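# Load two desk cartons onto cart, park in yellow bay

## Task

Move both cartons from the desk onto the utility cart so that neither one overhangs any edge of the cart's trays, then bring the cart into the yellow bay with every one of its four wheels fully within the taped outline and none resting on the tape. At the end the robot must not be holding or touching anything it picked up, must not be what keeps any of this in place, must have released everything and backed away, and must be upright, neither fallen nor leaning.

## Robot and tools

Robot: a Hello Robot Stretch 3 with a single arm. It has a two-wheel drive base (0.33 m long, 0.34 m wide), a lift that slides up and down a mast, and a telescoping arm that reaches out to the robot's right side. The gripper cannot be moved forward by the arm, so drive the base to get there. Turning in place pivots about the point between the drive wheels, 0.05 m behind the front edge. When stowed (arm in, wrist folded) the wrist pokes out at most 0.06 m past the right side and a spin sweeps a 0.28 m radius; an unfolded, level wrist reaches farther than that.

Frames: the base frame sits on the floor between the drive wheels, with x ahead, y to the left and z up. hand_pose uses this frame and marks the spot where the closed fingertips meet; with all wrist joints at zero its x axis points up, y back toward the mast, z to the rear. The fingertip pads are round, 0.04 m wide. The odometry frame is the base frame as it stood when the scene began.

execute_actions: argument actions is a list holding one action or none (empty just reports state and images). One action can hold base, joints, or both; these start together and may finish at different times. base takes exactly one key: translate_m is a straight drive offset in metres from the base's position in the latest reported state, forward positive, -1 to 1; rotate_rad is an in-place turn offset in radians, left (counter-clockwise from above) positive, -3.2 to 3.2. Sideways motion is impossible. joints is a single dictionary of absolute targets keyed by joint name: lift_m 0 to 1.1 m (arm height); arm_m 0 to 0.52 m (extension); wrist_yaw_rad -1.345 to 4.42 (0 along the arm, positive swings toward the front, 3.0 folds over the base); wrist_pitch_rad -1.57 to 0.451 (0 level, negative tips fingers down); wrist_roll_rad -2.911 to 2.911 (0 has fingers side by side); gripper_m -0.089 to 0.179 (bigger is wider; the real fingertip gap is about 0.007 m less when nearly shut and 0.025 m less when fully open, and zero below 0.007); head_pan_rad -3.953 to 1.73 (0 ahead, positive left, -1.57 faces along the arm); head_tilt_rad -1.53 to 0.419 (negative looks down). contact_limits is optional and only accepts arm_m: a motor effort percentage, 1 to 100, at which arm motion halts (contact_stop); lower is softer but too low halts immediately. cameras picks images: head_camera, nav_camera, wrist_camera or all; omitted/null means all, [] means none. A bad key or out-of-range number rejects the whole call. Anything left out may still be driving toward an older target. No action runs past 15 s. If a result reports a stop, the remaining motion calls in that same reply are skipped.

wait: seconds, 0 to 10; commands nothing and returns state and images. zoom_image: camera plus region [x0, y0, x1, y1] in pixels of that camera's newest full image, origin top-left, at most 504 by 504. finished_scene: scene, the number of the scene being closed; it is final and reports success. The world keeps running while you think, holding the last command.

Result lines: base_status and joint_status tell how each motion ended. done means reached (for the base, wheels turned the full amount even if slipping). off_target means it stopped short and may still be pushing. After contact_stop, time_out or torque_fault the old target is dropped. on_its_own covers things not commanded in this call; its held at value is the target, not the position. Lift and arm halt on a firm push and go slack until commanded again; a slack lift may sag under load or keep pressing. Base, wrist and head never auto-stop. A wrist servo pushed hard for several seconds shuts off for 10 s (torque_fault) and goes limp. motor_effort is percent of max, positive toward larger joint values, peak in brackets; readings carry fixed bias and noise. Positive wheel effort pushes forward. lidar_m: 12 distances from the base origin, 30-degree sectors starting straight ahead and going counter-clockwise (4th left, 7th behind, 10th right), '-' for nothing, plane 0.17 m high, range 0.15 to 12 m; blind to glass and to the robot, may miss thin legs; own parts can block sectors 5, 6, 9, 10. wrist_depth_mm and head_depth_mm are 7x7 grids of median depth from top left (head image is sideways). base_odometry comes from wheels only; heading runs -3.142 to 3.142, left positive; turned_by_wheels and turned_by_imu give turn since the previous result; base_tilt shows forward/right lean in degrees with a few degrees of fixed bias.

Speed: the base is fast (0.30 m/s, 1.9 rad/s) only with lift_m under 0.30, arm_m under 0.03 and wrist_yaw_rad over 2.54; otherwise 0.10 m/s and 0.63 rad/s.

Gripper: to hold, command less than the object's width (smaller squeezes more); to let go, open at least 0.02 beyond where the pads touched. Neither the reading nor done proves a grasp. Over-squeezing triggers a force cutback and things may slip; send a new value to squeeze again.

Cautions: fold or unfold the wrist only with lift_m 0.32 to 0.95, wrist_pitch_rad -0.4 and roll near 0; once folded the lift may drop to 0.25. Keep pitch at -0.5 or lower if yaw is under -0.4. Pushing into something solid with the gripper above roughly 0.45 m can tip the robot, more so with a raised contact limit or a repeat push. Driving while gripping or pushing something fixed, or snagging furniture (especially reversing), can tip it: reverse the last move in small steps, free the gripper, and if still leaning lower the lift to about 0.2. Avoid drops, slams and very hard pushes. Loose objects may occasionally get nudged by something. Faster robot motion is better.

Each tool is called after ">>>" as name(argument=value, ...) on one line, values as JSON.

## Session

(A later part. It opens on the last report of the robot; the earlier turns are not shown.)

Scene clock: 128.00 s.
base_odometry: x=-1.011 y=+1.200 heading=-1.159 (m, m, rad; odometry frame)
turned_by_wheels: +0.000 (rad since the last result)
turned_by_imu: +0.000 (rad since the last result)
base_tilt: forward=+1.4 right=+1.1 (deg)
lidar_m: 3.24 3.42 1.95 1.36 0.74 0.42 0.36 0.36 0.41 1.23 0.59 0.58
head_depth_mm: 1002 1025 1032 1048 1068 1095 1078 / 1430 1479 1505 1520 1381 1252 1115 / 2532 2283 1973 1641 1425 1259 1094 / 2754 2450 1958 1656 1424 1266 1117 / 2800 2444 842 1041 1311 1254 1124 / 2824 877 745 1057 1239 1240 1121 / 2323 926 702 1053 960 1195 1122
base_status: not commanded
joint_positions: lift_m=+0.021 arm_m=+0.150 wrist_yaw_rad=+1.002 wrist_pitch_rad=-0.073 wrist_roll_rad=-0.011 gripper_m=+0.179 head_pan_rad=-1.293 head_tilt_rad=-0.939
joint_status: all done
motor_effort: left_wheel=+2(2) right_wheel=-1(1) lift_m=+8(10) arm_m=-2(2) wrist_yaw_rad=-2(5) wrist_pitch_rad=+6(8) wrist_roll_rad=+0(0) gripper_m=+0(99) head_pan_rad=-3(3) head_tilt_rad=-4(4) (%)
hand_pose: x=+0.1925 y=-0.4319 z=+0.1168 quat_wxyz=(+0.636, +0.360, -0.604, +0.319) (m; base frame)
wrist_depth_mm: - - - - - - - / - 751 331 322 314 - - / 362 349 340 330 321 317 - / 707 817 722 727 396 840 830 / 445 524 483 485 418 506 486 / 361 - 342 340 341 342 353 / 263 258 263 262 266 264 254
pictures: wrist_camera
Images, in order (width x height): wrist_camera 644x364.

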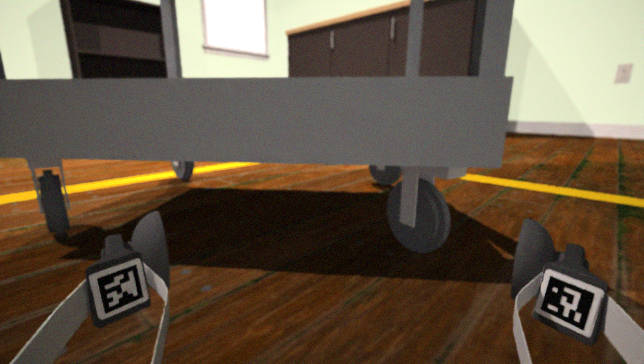

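>>> execute_actions(actions=[{"joints":{"lift_m":0.22,"wrist_yaw_rad":1.4,"head_pan_rad":0,"head_tilt_rad":-0.7},"base":{"rotate_rad":0.83}}], cameras=["nav_camera"])

>>> execute_actions(actions=[{"joints":{"lift_m":1.0,"arm_m":0.05,"wrist_pitch_rad":-1.0},"base":{"translate_m":0.96}}], cameras=[])

>>> execute_actions(actions=[{"joints":{"arm_m":0.42,"wrist_yaw_rad":0.63,"head_pan_rad":-1.5},"base":{"rotate_rad":2.61}}], cameras=["head_camera","wrist_camera"])

Scene clock: 158.90 s.
base_odometry: x=-1.011 y=+1.200 heading=-0.329 (m, m, rad; odometry frame)
turned_by_wheels: +0.830 (rad since the last result)
turned_by_imu: +0.827 (rad since the last result)
base_tilt: forward=+1.3 right=+1.0 (deg)
lidar_m: 2.26 1.36 1.41 0.48 0.37 0.36 0.37 0.51 0.63 0.58 0.59 3.43
head_depth_mm: 2842 3129 2840 2137 1683 1406 1210 / 3023 3310 2805 2116 1703 1408 1204 / 3119 3350 2843 2127 1699 1401 1201 / 2826 1920 2629 2124 1697 1408 1208 / 2420 1948 2544 2144 1701 1406 1202 / 2105 1954 1418 2125 1690 1402 1212 / 1879 1904 1277 2142 1700 1410 1214
base_status: done
joint_positions: lift_m=+0.219 arm_m=+0.150 wrist_yaw_rad=+1.398 wrist_pitch_rad=-0.072 wrist_roll_rad=-0.011 gripper_m=+0.179 head_pan_rad=-0.007 head_tilt_rad=-0.705
joint_status: all done
motor_effort: left_wheel=-4(10) right_wheel=+2(3) lift_m=+29(31) arm_m=-2(2) wrist_yaw_rad=+2(4) wrist_pitch_rad=+6(6) wrist_roll_rad=+0(0) gripper_m=+0(0) head_pan_rad=+3(30) head_tilt_rad=+1(15) (%)
hand_pose: x=+0.2287 y=-0.3389 z=+0.3156 quat_wxyz=(+0.560, +0.472, -0.521, +0.438) (m; base frame)
wrist_depth_mm: - - - - - - - / - - - - - - - / - - - - - - - / - - - - - - - / 963 - 985 - 996 - 245 / 706 - 720 702 698 708 235 / 544 539 549 544 549 543 265
pictures: nav_camera (sideways: a quarter turn counterclockwise sets it upright)
Images, in order (width x height): nav_camera 672x504.

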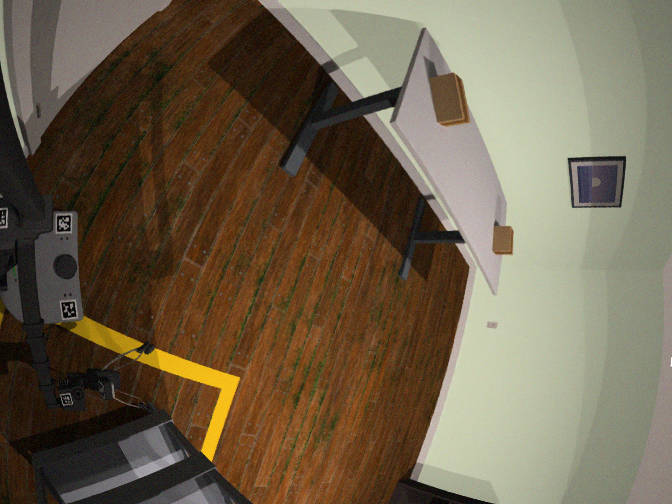

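Scene clock: 169.43 s.
base_odometry: x=-0.103 y=+0.890 heading=-0.329 (m, m, rad; odometry frame)
turned_by_wheels: +0.000 (rad since the last result)
turned_by_imu: +0.001 (rad since the last result)
base_tilt: forward=+1.4 right=+1.0 (deg)
lidar_m: 1.29 1.20 0.70 1.19 1.21 1.18 1.24 0.87 0.94 3.09 2.66 2.59
head_depth_mm: 2168 2394 2598 2128 1710 1410 1200 / 2282 2526 2588 2129 1688 1416 1204 / 2308 2587 1268 1927 1650 1412 1200 / 1977 2207 1154 979 1636 1413 1212 / 1713 1857 1173 946 800 1408 1203 / 1492 1603 1281 948 754 1314 1211 / 1328 1414 1282 946 754 642 1181
base_status: done
joint_positions: lift_m=+0.999 arm_m=+0.050 wrist_yaw_rad=+1.399 wrist_pitch_rad=-1.007 wrist_roll_rad=-0.011 gripper_m=+0.179 head_pan_rad=-0.007 head_tilt_rad=-0.705
joint_status: all done
motor_effort: left_wheel=-4(5) right_wheel=+1(4) lift_m=+30(34) arm_m=-2(1) wrist_yaw_rad=+1(1) wrist_pitch_rad=+2(4) wrist_roll_rad=+0(1) gripper_m=+0(0) head_pan_rad=+2(2) head_tilt_rad=+2(1) (%)
hand_pose: x=+0.0935 y=-0.2154 z=+0.9086 quat_wxyz=(+0.695, +0.659, -0.250, +0.141) (m; base frame)
wrist_depth_mm: 520 - - - - - - / 483 - - - - - - / - - - - - - - / - - - - - - - / - - - - - - - / - - - - - - - / - 984 999 - 989 971 930
pictures: none
No camera images: the call's "cameras" was empty. Leave "cameras" out to get every camera's image.

Scene clock: 174.50 s.
base_odometry: x=-0.103 y=+0.890 heading=+2.281 (m, m, rad; odometry frame)
turned_by_wheels: +2.610 (rad since the last result)
turned_by_imu: +2.600 (rad since the last result)
base_tilt: forward=+1.3 right=+1.1 (deg)
lidar_m: 1.17 1.23 0.87 0.92 3.10 2.66 2.59 1.29 1.20 0.70 1.19 1.22
head_depth_mm: 936 1092 1153 945 750 624 1182 / 934 - 1155 940 751 624 1209 / 954 - 1139 813 751 622 1201 / 963 1053 1160 808 753 623 1202 / 974 1083 1178 886 754 625 1199 / 973 1085 1236 1022 756 641 1209 / 982 1090 1233 1417 1589 640 1208
base_status: done
joint_positions: lift_m=+0.999 arm_m=+0.420 wrist_yaw_rad=+0.630 wrist_pitch_rad=-1.007 wrist_roll_rad=-0.011 gripper_m=+0.179 head_pan_rad=-1.493 head_tilt_rad=-0.705
joint_status: all done
motor_effort: left_wheel=-3(10) right_wheel=+1(4) lift_m=+29(29) arm_m=+2(1) wrist_yaw_rad=+0(4) wrist_pitch_rad=+2(2) wrist_roll_rad=+0(0) gripper_m=+0(0) head_pan_rad=-2(29) head_tilt_rad=+1(1) (%)
hand_pose: x=+0.0471 y=-0.6590 z=+0.9085 quat_wxyz=(+0.697, +0.517, -0.479, -0.130) (m; base frame)
wrist_depth_mm: 962 - - 765 489 480 437 / - - - 447 449 444 437 / - - 440 408 275 413 407 / - - 392 379 255 380 381 / - - 365 354 238 357 353 / - - 342 231 224 330 331 / 332 324 322 317 310 312 309
pictures: head_camera (sideways: a quarter turn clockwise sets it upright), wrist_camera
Images, in order (width x height): head_camera 896x504, wrist_camera 644x364.

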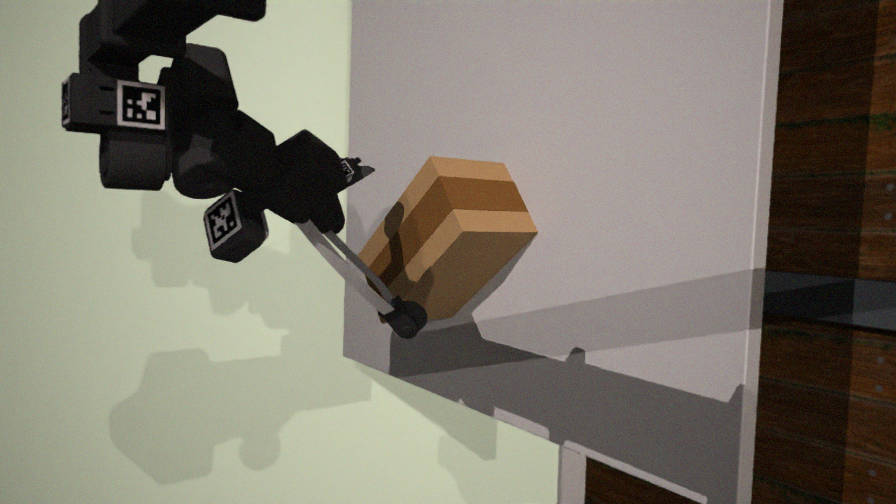

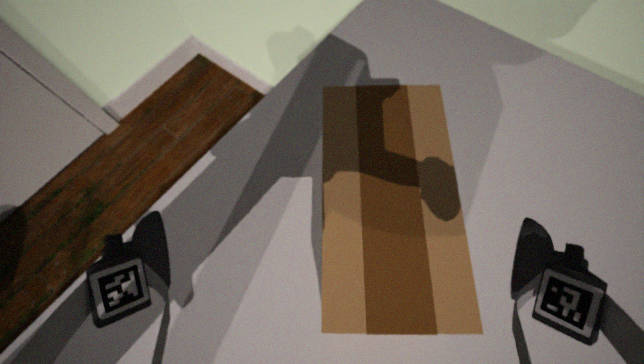

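>>> execute_actions(actions=[{"joints":{"arm_m":0.476,"lift_m":0.96},"base":{"translate_m":-0.009}}], cameras=[])

>>> execute_actions(actions=[{"joints":{"lift_m":0.9}}], cameras=["wrist_camera","head_camera"])

Scene clock: 189.33 s.
base_odometry: x=-0.097 y=+0.883 heading=+2.281 (m, m, rad; odometry frame)
turned_by_wheels: +0.000 (rad since the last result)
turned_by_imu: +0.000 (rad since the last result)
base_tilt: forward=+1.3 right=+1.1 (deg)
lidar_m: 1.18 1.24 0.87 0.93 3.10 2.66 2.57 1.28 1.21 0.70 1.19 1.23
head_depth_mm: 948 - 1158 945 750 623 1176 / 956 - 1166 944 750 624 1205 / 954 1040 1131 818 752 624 1209 / 966 1071 1174 792 750 625 1205 / 969 1078 1173 886 752 625 1180 / 976 1086 1223 982 755 640 1211 / 982 1091 1241 1423 1556 641 1207
base_status: done
joint_positions: lift_m=+0.961 arm_m=+0.476 wrist_yaw_rad=+0.630 wrist_pitch_rad=-1.007 wrist_roll_rad=-0.011 gripper_m=+0.179 head_pan_rad=-1.493 head_tilt_rad=-0.705
joint_status: all done
motor_effort: left_wheel=-3(10) right_wheel=+1(3) lift_m=+8(25) arm_m=+2(2) wrist_yaw_rad=+0(0) wrist_pitch_rad=+2(2) wrist_roll_rad=+0(0) gripper_m=-1(0) head_pan_rad=-2(3) head_tilt_rad=+2(1) (%)
hand_pose: x=+0.0471 y=-0.7149 z=+0.8699 quat_wxyz=(+0.697, +0.517, -0.479, -0.130) (m; base frame)
wrist_depth_mm: 983 - 990 441 435 431 390 / - - - 403 401 395 397 / - - 376 231 360 363 359 / - 365 350 215 220 341 336 / - 332 323 201 203 320 316 / 314 - 301 189 190 299 295 / 292 288 283 178 178 281 275
pictures: none
No camera images: the call's "cameras" was empty. Leave "cameras" out to get every camera's image.

Scene clock: 190.70 s.
base_odometry: x=-0.097 y=+0.883 heading=+2.281 (m, m, rad; odometry frame)
turned_by_wheels: +0.000 (rad since the last result)
turned_by_imu: +0.000 (rad since the last result)
base_tilt: forward=+1.4 right=+1.0 (deg)
lidar_m: 1.18 1.24 0.87 0.93 3.09 2.64 2.58 1.28 1.21 0.70 1.20 1.23
head_depth_mm: 948 1036 - 908 750 622 1172 / 952 1030 1156 944 750 624 1204 / 962 1047 - 810 754 625 1203 / 965 1074 1165 777 750 623 1209 / 968 1086 1177 886 750 626 1182 / 982 1091 1218 986 753 641 1204 / 983 1092 1239 1414 1553 641 1208
base_status: not commanded
joint_positions: lift_m=+0.901 arm_m=+0.476 wrist_yaw_rad=+0.630 wrist_pitch_rad=-1.007 wrist_roll_rad=-0.011 gripper_m=+0.179 head_pan_rad=-1.493 head_tilt_rad=-0.705
joint_status: all done
motor_effort: left_wheel=-4(4) right_wheel=+1(1) lift_m=+8(10) arm_m=+2(2) wrist_yaw_rad=-1(1) wrist_pitch_rad=+2(2) wrist_roll_rad=+0(0) gripper_m=-1(0) head_pan_rad=-2(2) head_tilt_rad=+1(1) (%)
hand_pose: x=+0.0471 y=-0.7149 z=+0.8099 quat_wxyz=(+0.697, +0.517, -0.479, -0.130) (m; base frame)
wrist_depth_mm: 981 - 920 357 351 347 345 / - - 326 174 173 319 316 / - 312 296 160 160 296 293 / - 286 275 149 148 273 271 / 269 270 145 140 139 256 255 / 253 - 134 131 130 237 238 / 236 234 126 123 123 224 223
pictures: head_camera (sideways: a quarter turn clockwise sets it upright), wrist_camera
Images, in order (width x height): head_camera 896x504, wrist_camera 644x364.

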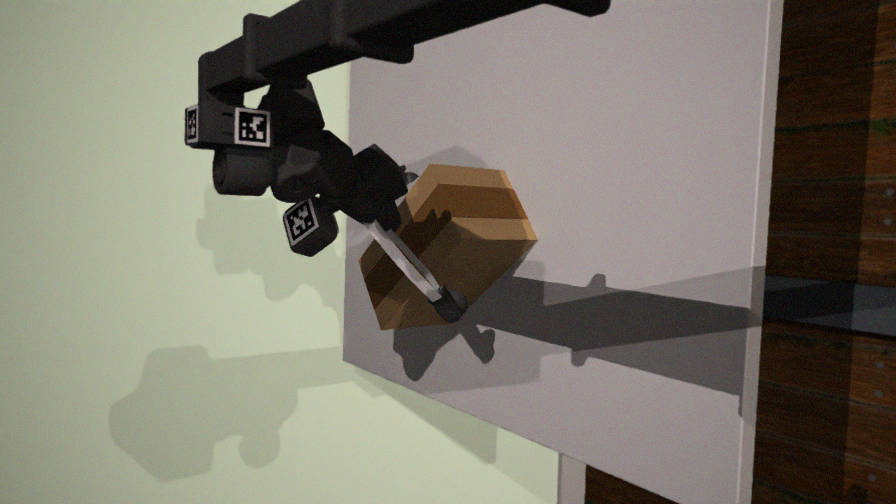

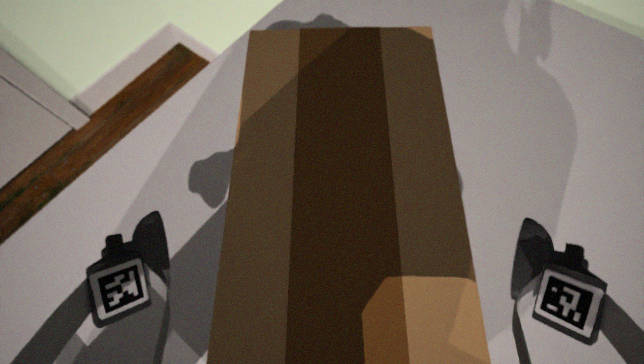

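>>> execute_actions(actions=[{"joints":{"arm_m":0.488,"gripper_m":0.15},"base":{"translate_m":0.007}}], cameras=[])

>>> execute_actions(actions=[{"joints":{"gripper_m":0.068}}], cameras=[])

>>> execute_actions(actions=[{"joints":{"lift_m":0.95,"head_pan_rad":1.2,"head_tilt_rad":-0.6}}], cameras=["wrist_camera","head_camera"])

Scene clock: 196.97 s.
base_odometry: x=-0.102 y=+0.888 heading=+2.281 (m, m, rad; odometry frame)
turned_by_wheels: +0.000 (rad since the last result)
turned_by_imu: +0.000 (rad since the last result)
base_tilt: forward=+1.4 right=+1.0 (deg)
lidar_m: 1.17 1.23 0.87 0.93 3.10 2.66 2.58 1.29 1.21 0.70 1.20 1.22
head_depth_mm: 952 1040 - 910 753 625 1177 / 951 1030 1156 946 753 623 1205 / 959 1049 - 808 751 624 1215 / 964 1073 1168 784 749 625 1207 / 973 1084 1176 880 753 624 1200 / 976 1087 1219 1022 753 640 1209 / 979 1092 1242 1431 1566 641 1210
base_status: done
joint_positions: lift_m=+0.901 arm_m=+0.488 wrist_yaw_rad=+0.630 wrist_pitch_rad=-1.007 wrist_roll_rad=-0.011 gripper_m=+0.150 head_pan_rad=-1.493 head_tilt_rad=-0.705
joint_status: all done
motor_effort: left_wheel=-3(5) right_wheel=+1(6) lift_m=+8(8) arm_m=+2(0) wrist_yaw_rad=-1(1) wrist_pitch_rad=+2(2) wrist_roll_rad=+1(0) gripper_m=-1(100) head_pan_rad=-2(3) head_tilt_rad=+1(1) (%)
hand_pose: x=+0.0471 y=-0.7269 z=+0.8099 quat_wxyz=(+0.697, +0.517, -0.479, -0.130) (m; base frame)
wrist_depth_mm: 971 - 964 354 348 346 347 / - - 320 173 176 319 316 / - - 297 161 160 293 291 / - 286 155 149 148 273 270 / 274 270 143 139 139 257 254 / 250 - 134 131 130 - 239 / 238 234 125 123 122 225 226
pictures: none
No camera images: the call's "cameras" was empty. Leave "cameras" out to get every camera's image.

Scene clock: 198.27 s.
base_odometry: x=-0.102 y=+0.888 heading=+2.281 (m, m, rad; odometry frame)
turned_by_wheels: +0.000 (rad since the last result)
turned_by_imu: +0.000 (rad since the last result)
base_tilt: forward=+1.4 right=+1.2 (deg)
lidar_m: 1.17 1.24 0.87 0.92 3.10 2.66 2.58 1.29 1.21 0.70 1.19 1.23
head_depth_mm: 947 1043 - 910 749 622 1177 / 954 1032 1161 944 748 624 1199 / 963 1052 - 807 748 621 1208 / 964 1070 1172 785 751 623 1204 / 973 1077 1176 882 752 625 1196 / 978 1088 1227 1025 755 641 1209 / 979 1092 1236 1417 1579 641 1209
base_status: not commanded
joint_positions: lift_m=+0.901 arm_m=+0.488 wrist_yaw_rad=+0.630 wrist_pitch_rad=-1.007 wrist_roll_rad=-0.011 gripper_m=+0.069 head_pan_rad=-1.493 head_tilt_rad=-0.705
joint_status: all done
motor_effort: left_wheel=-4(4) right_wheel=+2(2) lift_m=+8(9) arm_m=+1(2) wrist_yaw_rad=+1(0) wrist_pitch_rad=+2(2) wrist_roll_rad=+0(1) gripper_m=-26(100) head_pan_rad=-2(2) head_tilt_rad=+1(2) (%)
hand_pose: x=+0.0471 y=-0.7271 z=+0.8099 quat_wxyz=(+0.697, +0.517, -0.479, -0.130) (m; base frame)
wrist_depth_mm: 974 - 985 352 349 343 351 / - - 319 173 175 318 314 / - - 293 161 160 296 293 / - 288 155 149 147 273 271 / 271 267 141 139 139 257 253 / 250 253 132 131 130 - 237 / 235 233 125 123 122 222 223
pictures: none
No camera images: the call's "cameras" was empty. Leave "cameras" out to get every camera's image.

Scene clock: 200.10 s.
base_odometry: x=-0.102 y=+0.888 heading=+2.281 (m, m, rad; odometry frame)
turned_by_wheels: +0.000 (rad since the last result)
turned_by_imu: +0.000 (rad since the last result)
base_tilt: forward=+1.3 right=+1.2 (deg)
lidar_m: 1.17 1.23 0.87 0.92 3.10 2.66 2.58 1.29 1.20 0.70 1.19 1.23
head_depth_mm: 1536 1618 1715 1815 1802 1508 1270 / 1780 1897 1962 2158 1869 1512 1263 / 2110 2256 1411 1574 1704 1509 1263 / 2600 2792 1414 1067 1177 1402 1276 / 3106 3412 1405 1385 1335 1397 1268 / 3069 3324 1333 1395 1504 1469 1269 / 2954 3280 2811 2256 1778 1515 1281
base_status: not commanded
joint_positions: lift_m=+0.949 arm_m=+0.488 wrist_yaw_rad=+0.630 wrist_pitch_rad=-1.037 wrist_roll_rad=-0.011 gripper_m=+0.069 head_pan_rad=+1.193 head_tilt_rad=-0.606
joint_status: all done
motor_effort: left_wheel=-4(5) right_wheel=+2(2) lift_m=+32(36) arm_m=+1(1) wrist_yaw_rad=+0(0) wrist_pitch_rad=+10(11) wrist_roll_rad=+1(1) gripper_m=-25(26) head_pan_rad=+2(30) head_tilt_rad=+2(10) (%)
hand_pose: x=+0.0430 y=-0.7215 z=+0.8550 quat_wxyz=(+0.695, +0.524, -0.471, -0.140) (m; base frame)
wrist_depth_mm: 995 - - 402 396 389 386 / - - 374 177 179 364 359 / - - 342 163 162 338 335 / - 332 156 151 149 316 314 / - 312 141 140 139 300 296 / 297 299 132 131 130 - 278 / 279 277 125 123 122 263 265
pictures: head_camera (sideways: a quarter turn clockwise sets it upright), wrist_camera
Images, in order (width x height): head_camera 896x504, wrist_camera 644x364.

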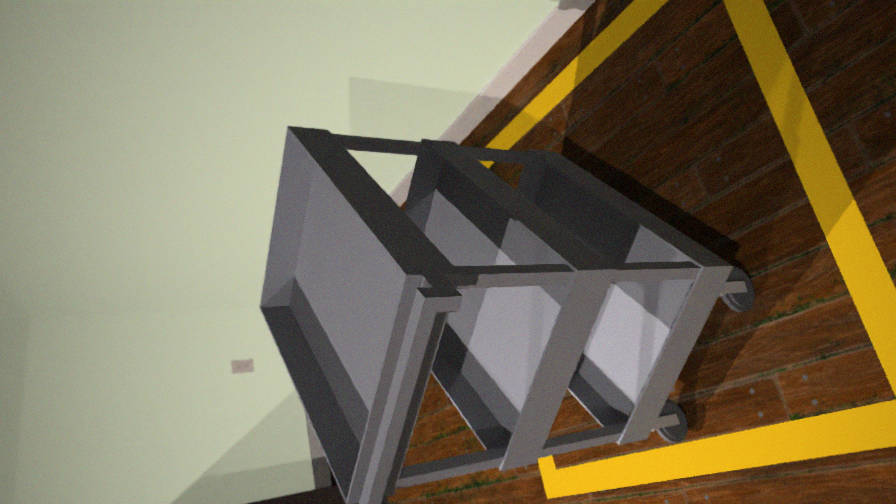

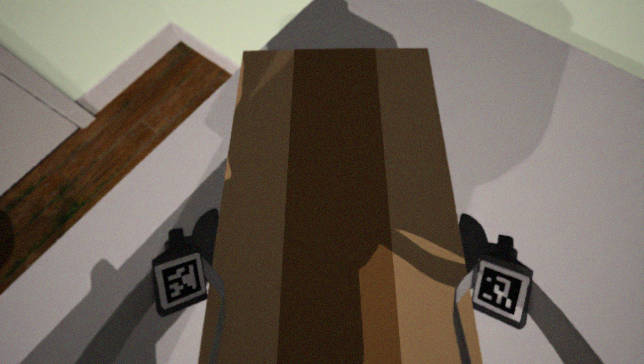

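>>> execute_actions(actions=[{"joints":{"head_pan_rad":0.9,"head_tilt_rad":-0.7,"lift_m":1.1,"arm_m":0.2}}])

Scene clock: 217.77 s.
base_odometry: x=-0.102 y=+0.888 heading=+2.281 (m, m, rad; odometry frame)
turned_by_wheels: +0.000 (rad since the last result)
turned_by_imu: +0.000 (rad since the last result)
base_tilt: forward=+1.3 right=+1.1 (deg)
lidar_m: 1.17 1.23 0.87 0.92 3.09 2.66 2.59 1.28 1.20 0.70 1.19 1.23
head_depth_mm: 1179 1262 1376 1504 1617 1412 1210 / 1279 1398 1519 1704 1730 1413 1214 / 1415 1552 1727 1924 1700 1411 1210 / 1580 1756 1970 2099 1719 1417 1220 / 1796 1984 2092 1725 1620 1418 1211 / 2069 2216 1159 1384 1389 1350 1214 / 2443 2671 1150 1243 1397 1357 1217
base_status: not commanded
joint_positions: lift_m=+1.099 arm_m=+0.200 wrist_yaw_rad=+0.630 wrist_pitch_rad=-1.037 wrist_roll_rad=-0.011 gripper_m=+0.069 head_pan_rad=+0.907 head_tilt_rad=-0.691
joint_status: all done
motor_effort: left_wheel=-4(4) right_wheel=+1(1) lift_m=+32(34) arm_m=-2(6) wrist_yaw_rad=-1(1) wrist_pitch_rad=+10(10) wrist_roll_rad=+0(0) gripper_m=-25(25) head_pan_rad=-3(19) head_tilt_rad=-3(12) (%)
hand_pose: x=+0.0430 y=-0.4339 z=+1.0049 quat_wxyz=(+0.695, +0.524, -0.471, -0.140) (m; base frame)
wrist_depth_mm: 976 - - - 599 600 586 / - - - 176 179 551 541 / - - - 162 161 508 502 / - - 157 150 150 476 473 / - - 142 140 139 457 446 / - - 132 131 130 - 420 / - - 126 123 123 403 399
pictures: head_camera (sideways: a quarter turn clockwise sets it upright), nav_camera (sideways: a quarter turn counterclockwise sets it upright), wrist_camera
Images, in order (width x height): head_camera 896x504, nav_camera 672x504, wrist_camera 644x364.

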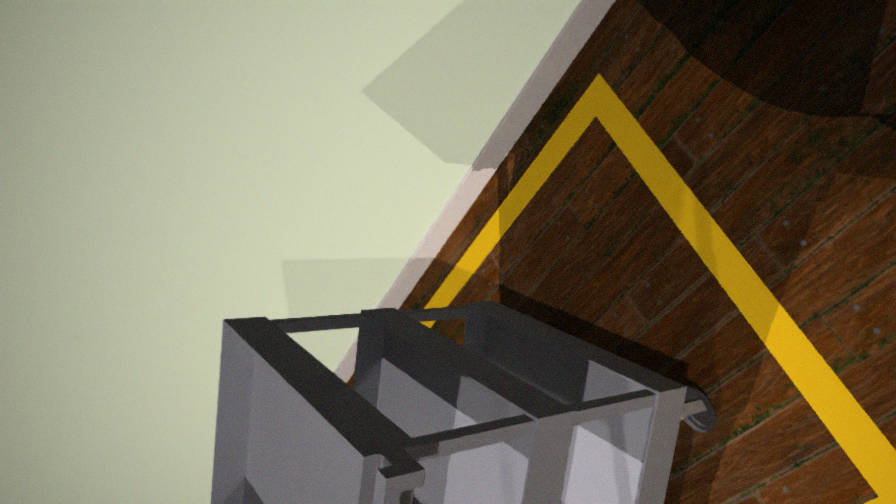

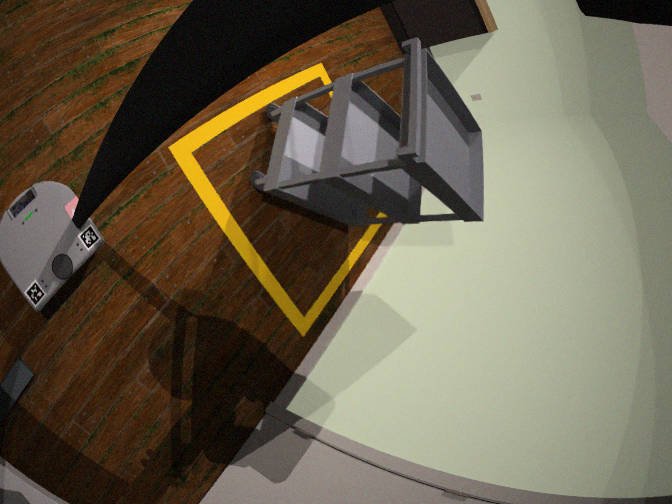

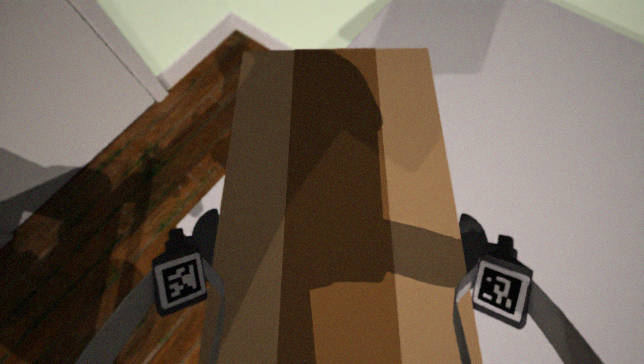

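>>> execute_actions(actions=[{"base":{"rotate_rad":-2.527},"joints":{"head_pan_rad":-2.3,"head_tilt_rad":-0.75,"arm_m":0.05,"wrist_yaw_rad":0.0}}])

>>> execute_actions(actions=[{"base":{"translate_m":-0.75},"joints":{"head_pan_rad":-1.75,"head_tilt_rad":-0.85}}])

Scene clock: 236.60 s.
base_odometry: x=-0.102 y=+0.888 heading=-0.246 (m, m, rad; odometry frame)
turned_by_wheels: -2.527 (rad since the last result)
turned_by_imu: -2.519 (rad since the last result)
base_tilt: forward=+1.4 right=+1.1 (deg)
lidar_m: 1.28 1.18 0.70 1.23 1.20 1.17 1.27 0.87 1.00 3.13 2.63 2.59
head_depth_mm: - 1396 1182 1430 1589 1378 1186 / 3276 1438 978 1243 1488 1377 1184 / 3225 1388 1194 1337 1489 1367 1182 / 3243 3381 1477 1434 1554 1384 1181 / - 2793 2548 2037 1645 1371 1188 / 2552 - 2467 2047 1641 1348 1157 / 2498 - - 2042 1550 291 328
base_status: done
joint_positions: lift_m=+1.099 arm_m=+0.050 wrist_yaw_rad=+0.001 wrist_pitch_rad=-1.036 wrist_roll_rad=-0.011 gripper_m=+0.069 head_pan_rad=-2.293 head_tilt_rad=-0.741
joint_status: all done
motor_effort: left_wheel=+2(10) right_wheel=-2(5) lift_m=+32(32) arm_m=-2(3) wrist_yaw_rad=+0(6) wrist_pitch_rad=+10(10) wrist_roll_rad=+0(0) gripper_m=-25(25) head_pan_rad=-3(28) head_tilt_rad=-3(10) (%)
hand_pose: x=-0.0215 y=-0.3052 z=+1.0050 quat_wxyz=(+0.618, +0.352, -0.610, -0.348) (m; base frame)
wrist_depth_mm: - - - - - - - / - - - 176 178 - 863 / - - - 162 161 - - / - - 157 150 150 - - / - - 141 140 139 - - / - - 133 131 130 - - / - - 125 123 122 - -
pictures: head_camera (sideways: a quarter turn clockwise sets it upright), nav_camera (sideways: a quarter turn counterclockwise sets it upright), wrist_camera
Images, in order (width x height): head_camera 896x504, nav_camera 672x504, wrist_camera 644x364.

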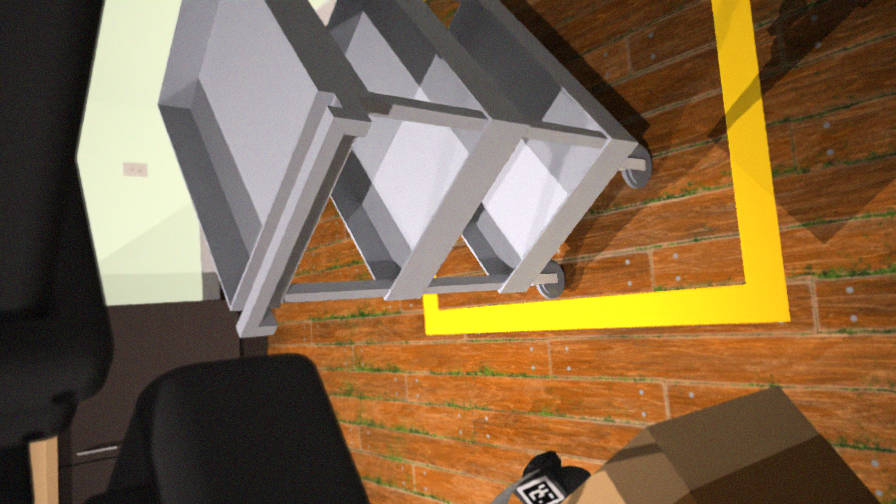

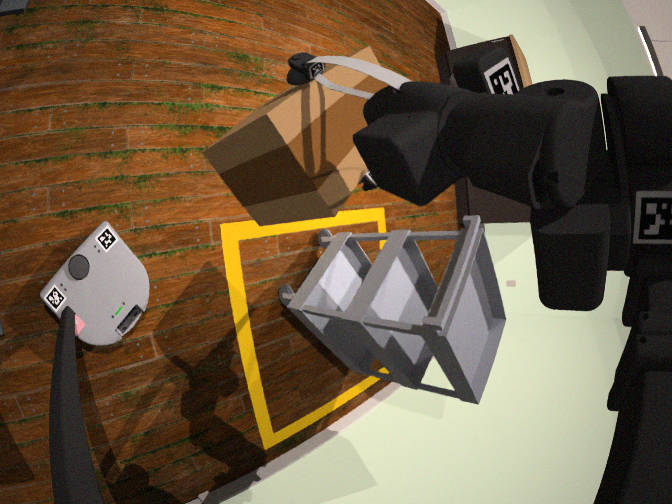

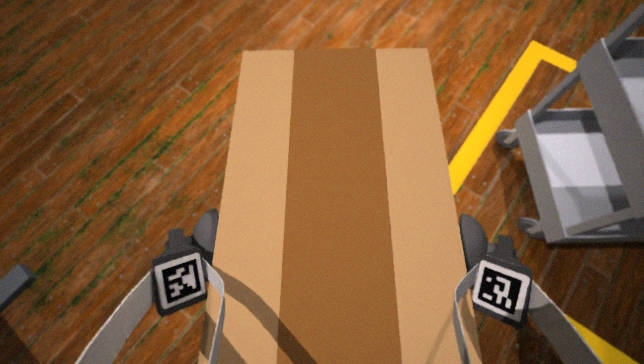

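Scene clock: 245.20 s.
base_odometry: x=-0.829 y=+1.071 heading=-0.246 (m, m, rad; odometry frame)
turned_by_wheels: +0.000 (rad since the last result)
turned_by_imu: -0.001 (rad since the last result)
base_tilt: forward=+1.3 right=+1.0 (deg)
lidar_m: 2.03 1.21 1.59 0.73 0.59 0.58 0.61 0.74 0.52 0.49 3.06 3.21
head_depth_mm: - - 863 1056 1032 1255 1145 / - - 851 714 1012 1224 1139 / - - 867 693 323 1201 1146 / - - - - 309 1078 1149 / - - - - 304 361 1141 / 2681 2880 957 358 318 1285 1151 / 2841 2968 2145 1832 1522 1311 1154
base_status: done
joint_positions: lift_m=+1.099 arm_m=+0.050 wrist_yaw_rad=+0.001 wrist_pitch_rad=-1.036 wrist_roll_rad=-0.011 gripper_m=+0.069 head_pan_rad=-1.757 head_tilt_rad=-0.839
joint_status: all done
motor_effort: left_wheel=+3(5) right_wheel=-2(5) lift_m=+32(33) arm_m=-2(2) wrist_yaw_rad=-2(3) wrist_pitch_rad=+10(10) wrist_roll_rad=+0(1) gripper_m=-25(25) head_pan_rad=+2(25) head_tilt_rad=-3(11) (%)
hand_pose: x=-0.0215 y=-0.3052 z=+1.0050 quat_wxyz=(+0.618, +0.352, -0.610, -0.348) (m; base frame)
wrist_depth_mm: - - - 517 515 497 492 / - - - 176 178 459 462 / - - - 162 163 418 417 / - - 157 150 150 767 770 / - - 141 141 140 - - / - - 133 131 130 - - / - - 126 123 122 - 958
pictures: head_camera (sideways: a quarter turn clockwise sets it upright), nav_camera (sideways: a quarter turn counterclockwise sets it upright), wrist_camera
Images, in order (width x height): head_camera 896x504, nav_camera 672x504, wrist_camera 644x364.

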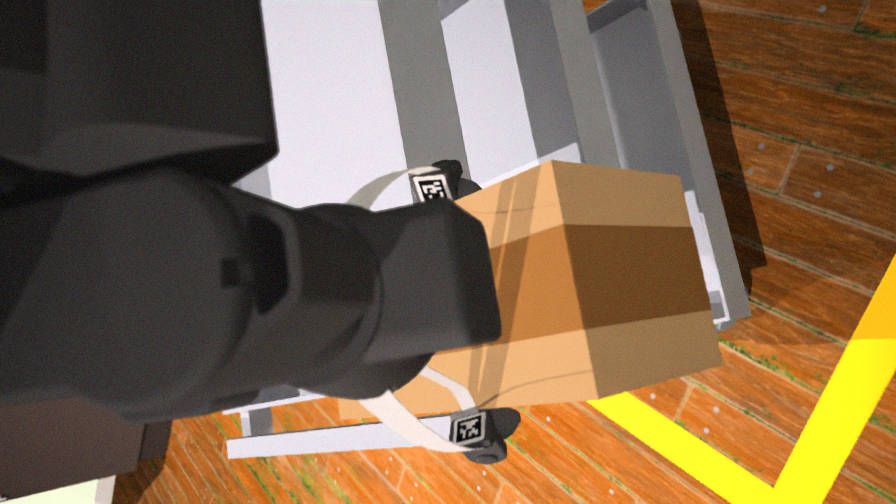

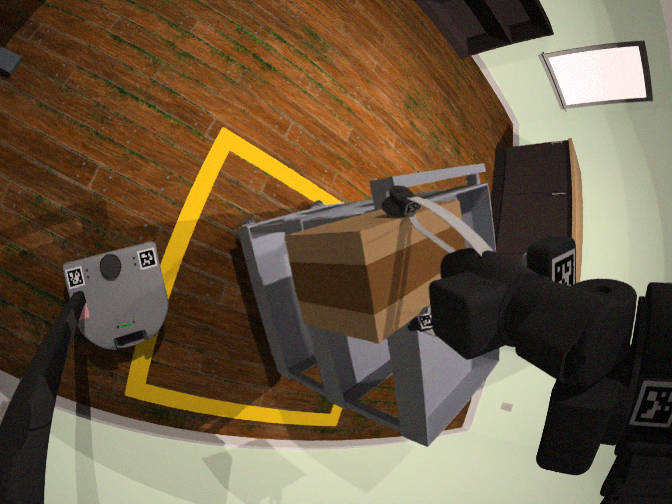

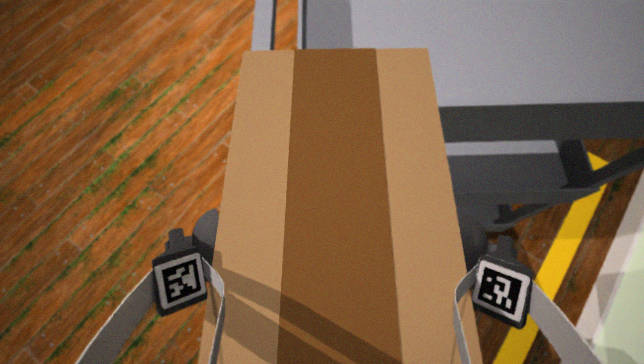

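>>> execute_actions(actions=[{"base":{"translate_m":-0.2},"joints":{"arm_m":0.2}}], cameras=["wrist_camera"])

>>> execute_actions(actions=[{"base":{"rotate_rad":-0.18},"joints":{"arm_m":0.42,"wrist_yaw_rad":0.18,"head_pan_rad":-1.65,"head_tilt_rad":-0.7}}])

Scene clock: 258.93 s.
base_odometry: x=-1.023 y=+1.120 heading=-0.246 (m, m, rad; odometry frame)
turned_by_wheels: +0.000 (rad since the last result)
turned_by_imu: +0.000 (rad since the last result)
base_tilt: forward=+1.4 right=+0.9 (deg)
lidar_m: 2.24 1.39 1.18 0.50 0.42 0.41 0.44 0.64 0.53 0.50 0.51 3.38
head_depth_mm: 2634 2834 804 785 1483 1306 1141 / 2420 2706 851 721 1009 1248 1143 / 2282 1031 863 760 984 1230 1142 / 2370 2496 442 459 961 1198 1144 / - - 434 436 965 1177 1151 / - 2804 445 606 968 1137 1152 / 2707 2962 872 652 939 1014 1152
base_status: done
joint_positions: lift_m=+1.099 arm_m=+0.200 wrist_yaw_rad=+0.001 wrist_pitch_rad=-1.037 wrist_roll_rad=-0.011 gripper_m=+0.069 head_pan_rad=-1.757 head_tilt_rad=-0.840
joint_status: all done
motor_effort: left_wheel=+2(5) right_wheel=-1(5) lift_m=+32(33) arm_m=+1(2) wrist_yaw_rad=-1(2) wrist_pitch_rad=+10(10) wrist_roll_rad=+1(0) gripper_m=-25(25) head_pan_rad=+2(2) head_tilt_rad=-4(3) (%)
hand_pose: x=-0.0215 y=-0.4544 z=+1.0049 quat_wxyz=(+0.618, +0.353, -0.610, -0.349) (m; base frame)
wrist_depth_mm: - 471 516 504 503 495 478 / - 430 465 176 179 463 430 / - 424 431 162 162 422 419 / - 408 156 150 150 402 395 / - 369 142 140 139 386 385 / - - 132 131 130 - 978 / - - 125 123 122 - 839
pictures: wrist_camera
Images, in order (width x height): wrist_camera 644x364.

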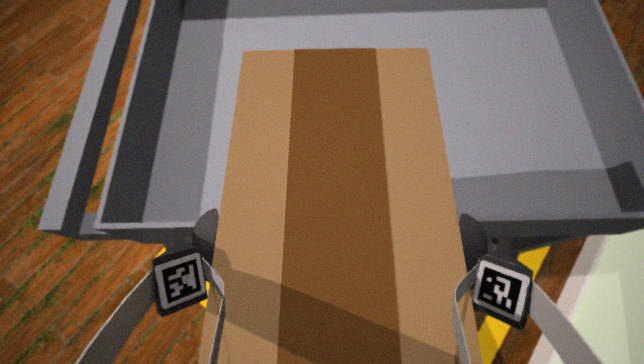

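Scene clock: 261.80 s.
base_odometry: x=-1.023 y=+1.120 heading=-0.426 (m, m, rad; odometry frame)
turned_by_wheels: -0.180 (rad since the last result)
turned_by_imu: -0.179 (rad since the last result)
base_tilt: forward=+1.5 right=+1.0 (deg)
lidar_m: 2.24 1.39 1.70 0.62 0.44 0.41 0.42 0.53 0.57 0.50 0.50 3.19
head_depth_mm: 2539 2804 2843 2054 1712 1409 1197 / 2613 2879 2867 794 983 1156 1204 / 2557 2551 1047 826 1017 967 1157 / - 2421 613 766 991 942 1135 / 2774 2485 604 767 668 914 1105 / 2763 2657 998 823 650 896 1066 / 2761 2780 2861 825 630 898 954
base_status: done
joint_positions: lift_m=+1.099 arm_m=+0.420 wrist_yaw_rad=+0.178 wrist_pitch_rad=-1.037 wrist_roll_rad=-0.011 gripper_m=+0.069 head_pan_rad=-1.657 head_tilt_rad=-0.705
joint_status: all done
motor_effort: left_wheel=+2(9) right_wheel=-1(6) lift_m=+32(32) arm_m=+2(0) wrist_yaw_rad=+0(4) wrist_pitch_rad=+10(11) wrist_roll_rad=+0(0) gripper_m=-25(25) head_pan_rad=+2(10) head_tilt_rad=+1(14) (%)
hand_pose: x=-0.0022 y=-0.6726 z=+1.0049 quat_wxyz=(+0.646, +0.405, -0.577, -0.293) (m; base frame)
wrist_depth_mm: - - - - - - - / 415 468 443 177 179 450 - / 406 444 433 162 161 415 - / 402 414 156 150 150 400 - / 389 394 141 140 139 375 - / 364 370 132 131 131 - 337 / 351 348 125 122 122 330 306
pictures: head_camera (sideways: a quarter turn clockwise sets it upright), nav_camera (sideways: a quarter turn counterclockwise sets it upright), wrist_camera
Images, in order (width x height): head_camera 896x504, nav_camera 672x504, wrist_camera 644x364.

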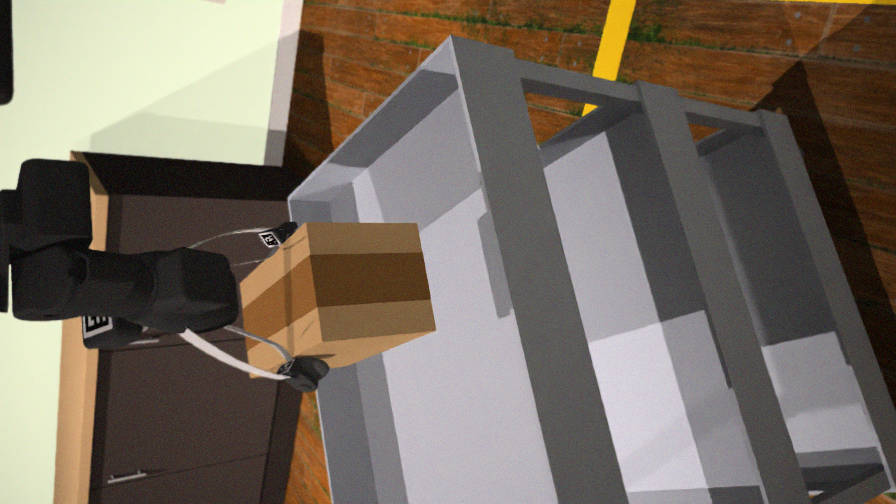

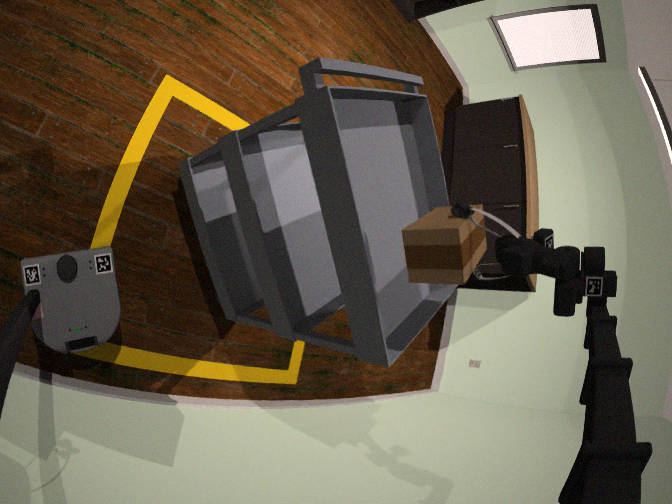

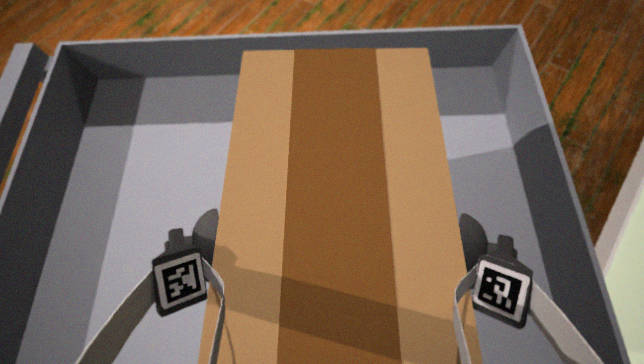

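>>> execute_actions(actions=[{"base":{"rotate_rad":-0.07},"joints":{"arm_m":0.45,"wrist_yaw_rad":0.25,"lift_m":1.0}}], cameras=["wrist_camera","head_camera"])

>>> execute_actions(actions=[{"joints":{"lift_m":0.975}}], cameras=["head_camera"])

Scene clock: 267.87 s.
base_odometry: x=-1.023 y=+1.120 heading=-0.496 (m, m, rad; odometry frame)
turned_by_wheels: -0.070 (rad since the last result)
turned_by_imu: -0.070 (rad since the last result)
base_tilt: forward=+1.3 right=+1.0 (deg)
lidar_m: 2.24 1.38 1.70 0.68 0.45 0.41 0.41 0.51 0.59 0.50 0.50 3.20
head_depth_mm: 2562 - - 2052 1687 1400 1202 / 2567 - 2705 773 1595 1368 1200 / 2624 3048 2832 825 1015 1068 1157 / 2632 - 1012 697 1021 964 1131 / 2690 2405 765 706 680 918 1111 / 2731 2552 1009 821 652 894 1067 / 2781 2636 2846 824 627 898 1030
base_status: done
joint_positions: lift_m=+1.001 arm_m=+0.450 wrist_yaw_rad=+0.248 wrist_pitch_rad=-1.037 wrist_roll_rad=-0.011 gripper_m=+0.069 head_pan_rad=-1.657 head_tilt_rad=-0.705
joint_status: all done
motor_effort: left_wheel=+2(11) right_wheel=-2(7) lift_m=+11(33) arm_m=+2(2) wrist_yaw_rad=+2(4) wrist_pitch_rad=+10(10) wrist_roll_rad=+0(1) gripper_m=-25(26) head_pan_rad=+2(3) head_tilt_rad=+0(2) (%)
hand_pose: x=+0.0053 y=-0.7009 z=+0.9063 quat_wxyz=(+0.656, +0.425, -0.562, -0.270) (m; base frame)
wrist_depth_mm: 366 368 368 361 364 344 - / 362 351 339 177 178 326 - / 330 329 319 162 161 311 267 / 309 304 156 150 151 294 256 / 292 288 142 140 139 280 233 / 273 274 132 131 130 - 234 / 257 255 125 123 123 247 222
pictures: head_camera (sideways: a quarter turn clockwise sets it upright), wrist_camera
Images, in order (width x height): head_camera 896x504, wrist_camera 644x364.

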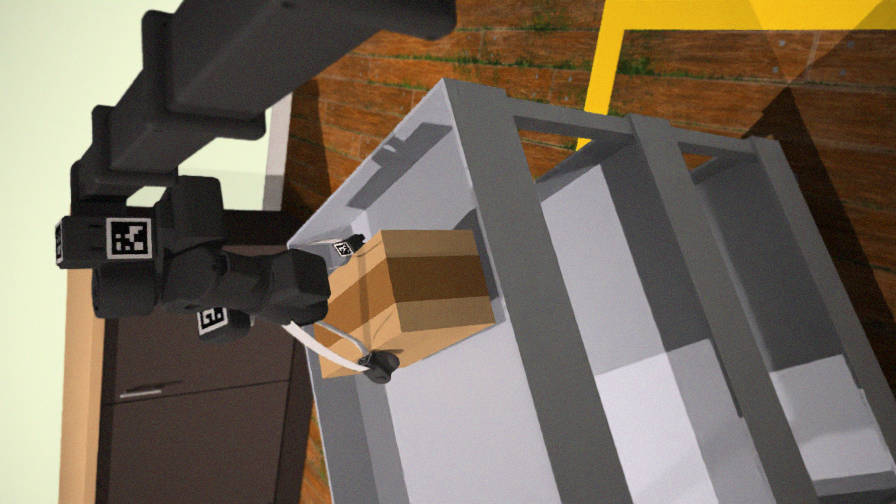

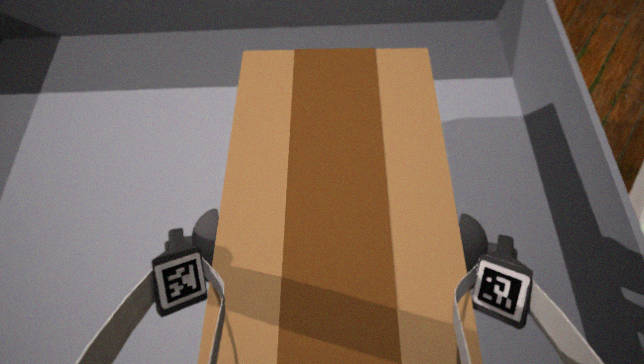

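Scene clock: 268.90 s.
base_odometry: x=-1.023 y=+1.120 heading=-0.496 (m, m, rad; odometry frame)
turned_by_wheels: +0.000 (rad since the last result)
turned_by_imu: +0.000 (rad since the last result)
base_tilt: forward=+1.3 right=+0.9 (deg)
lidar_m: 2.24 1.38 1.70 0.68 0.45 0.41 0.41 0.51 0.59 0.50 0.50 3.17
head_depth_mm: 2534 2735 - - 1694 1410 1210 / 2590 - 2608 769 1606 1375 1210 / 2627 - 2850 821 1020 1067 1152 / 2620 - 1033 707 1019 965 1142 / 2665 2421 808 712 681 921 1110 / 2757 2544 1004 825 654 899 1070 / 2746 2643 2854 828 627 896 1029
base_status: not commanded
joint_positions: lift_m=+0.976 arm_m=+0.450 wrist_yaw_rad=+0.248 wrist_pitch_rad=-1.025 wrist_roll_rad=-0.011 gripper_m=+0.069 head_pan_rad=-1.657 head_tilt_rad=-0.705
joint_status: all done
motor_effort: left_wheel=+1(2) right_wheel=-1(2) lift_m=+7(9) arm_m=+2(2) wrist_yaw_rad=+0(2) wrist_pitch_rad=+7(11) wrist_roll_rad=+0(0) gripper_m=-25(25) head_pan_rad=+2(2) head_tilt_rad=+3(1) (%)
hand_pose: x=+0.0060 y=-0.7037 z=+0.8830 quat_wxyz=(+0.658, +0.422, -0.565, -0.266) (m; base frame)
wrist_depth_mm: 351 348 346 343 343 333 - / 331 327 314 171 172 307 254 / 308 306 291 159 158 290 241 / 285 284 154 148 147 274 231 / 267 265 141 139 138 256 234 / 252 253 132 130 130 - 233 / 236 234 126 123 122 224 222
pictures: head_camera (sideways: a quarter turn clockwise sets it upright)
Images, in order (width x height): head_camera 896x504.

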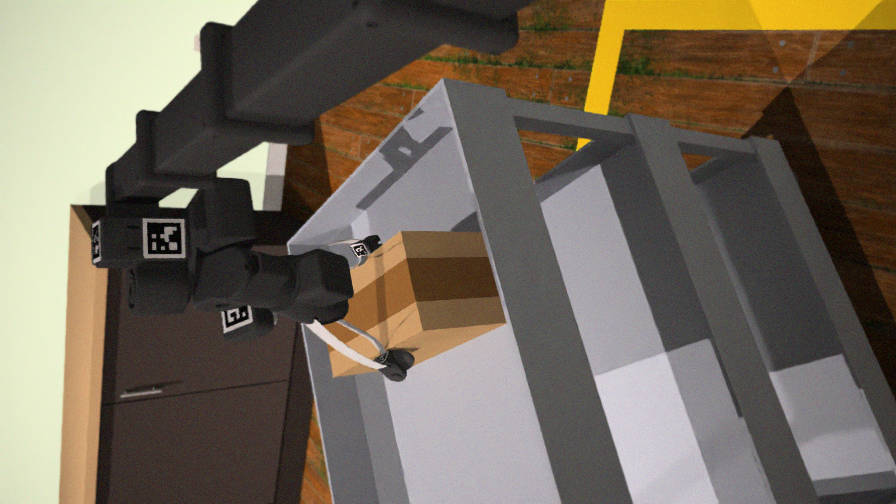

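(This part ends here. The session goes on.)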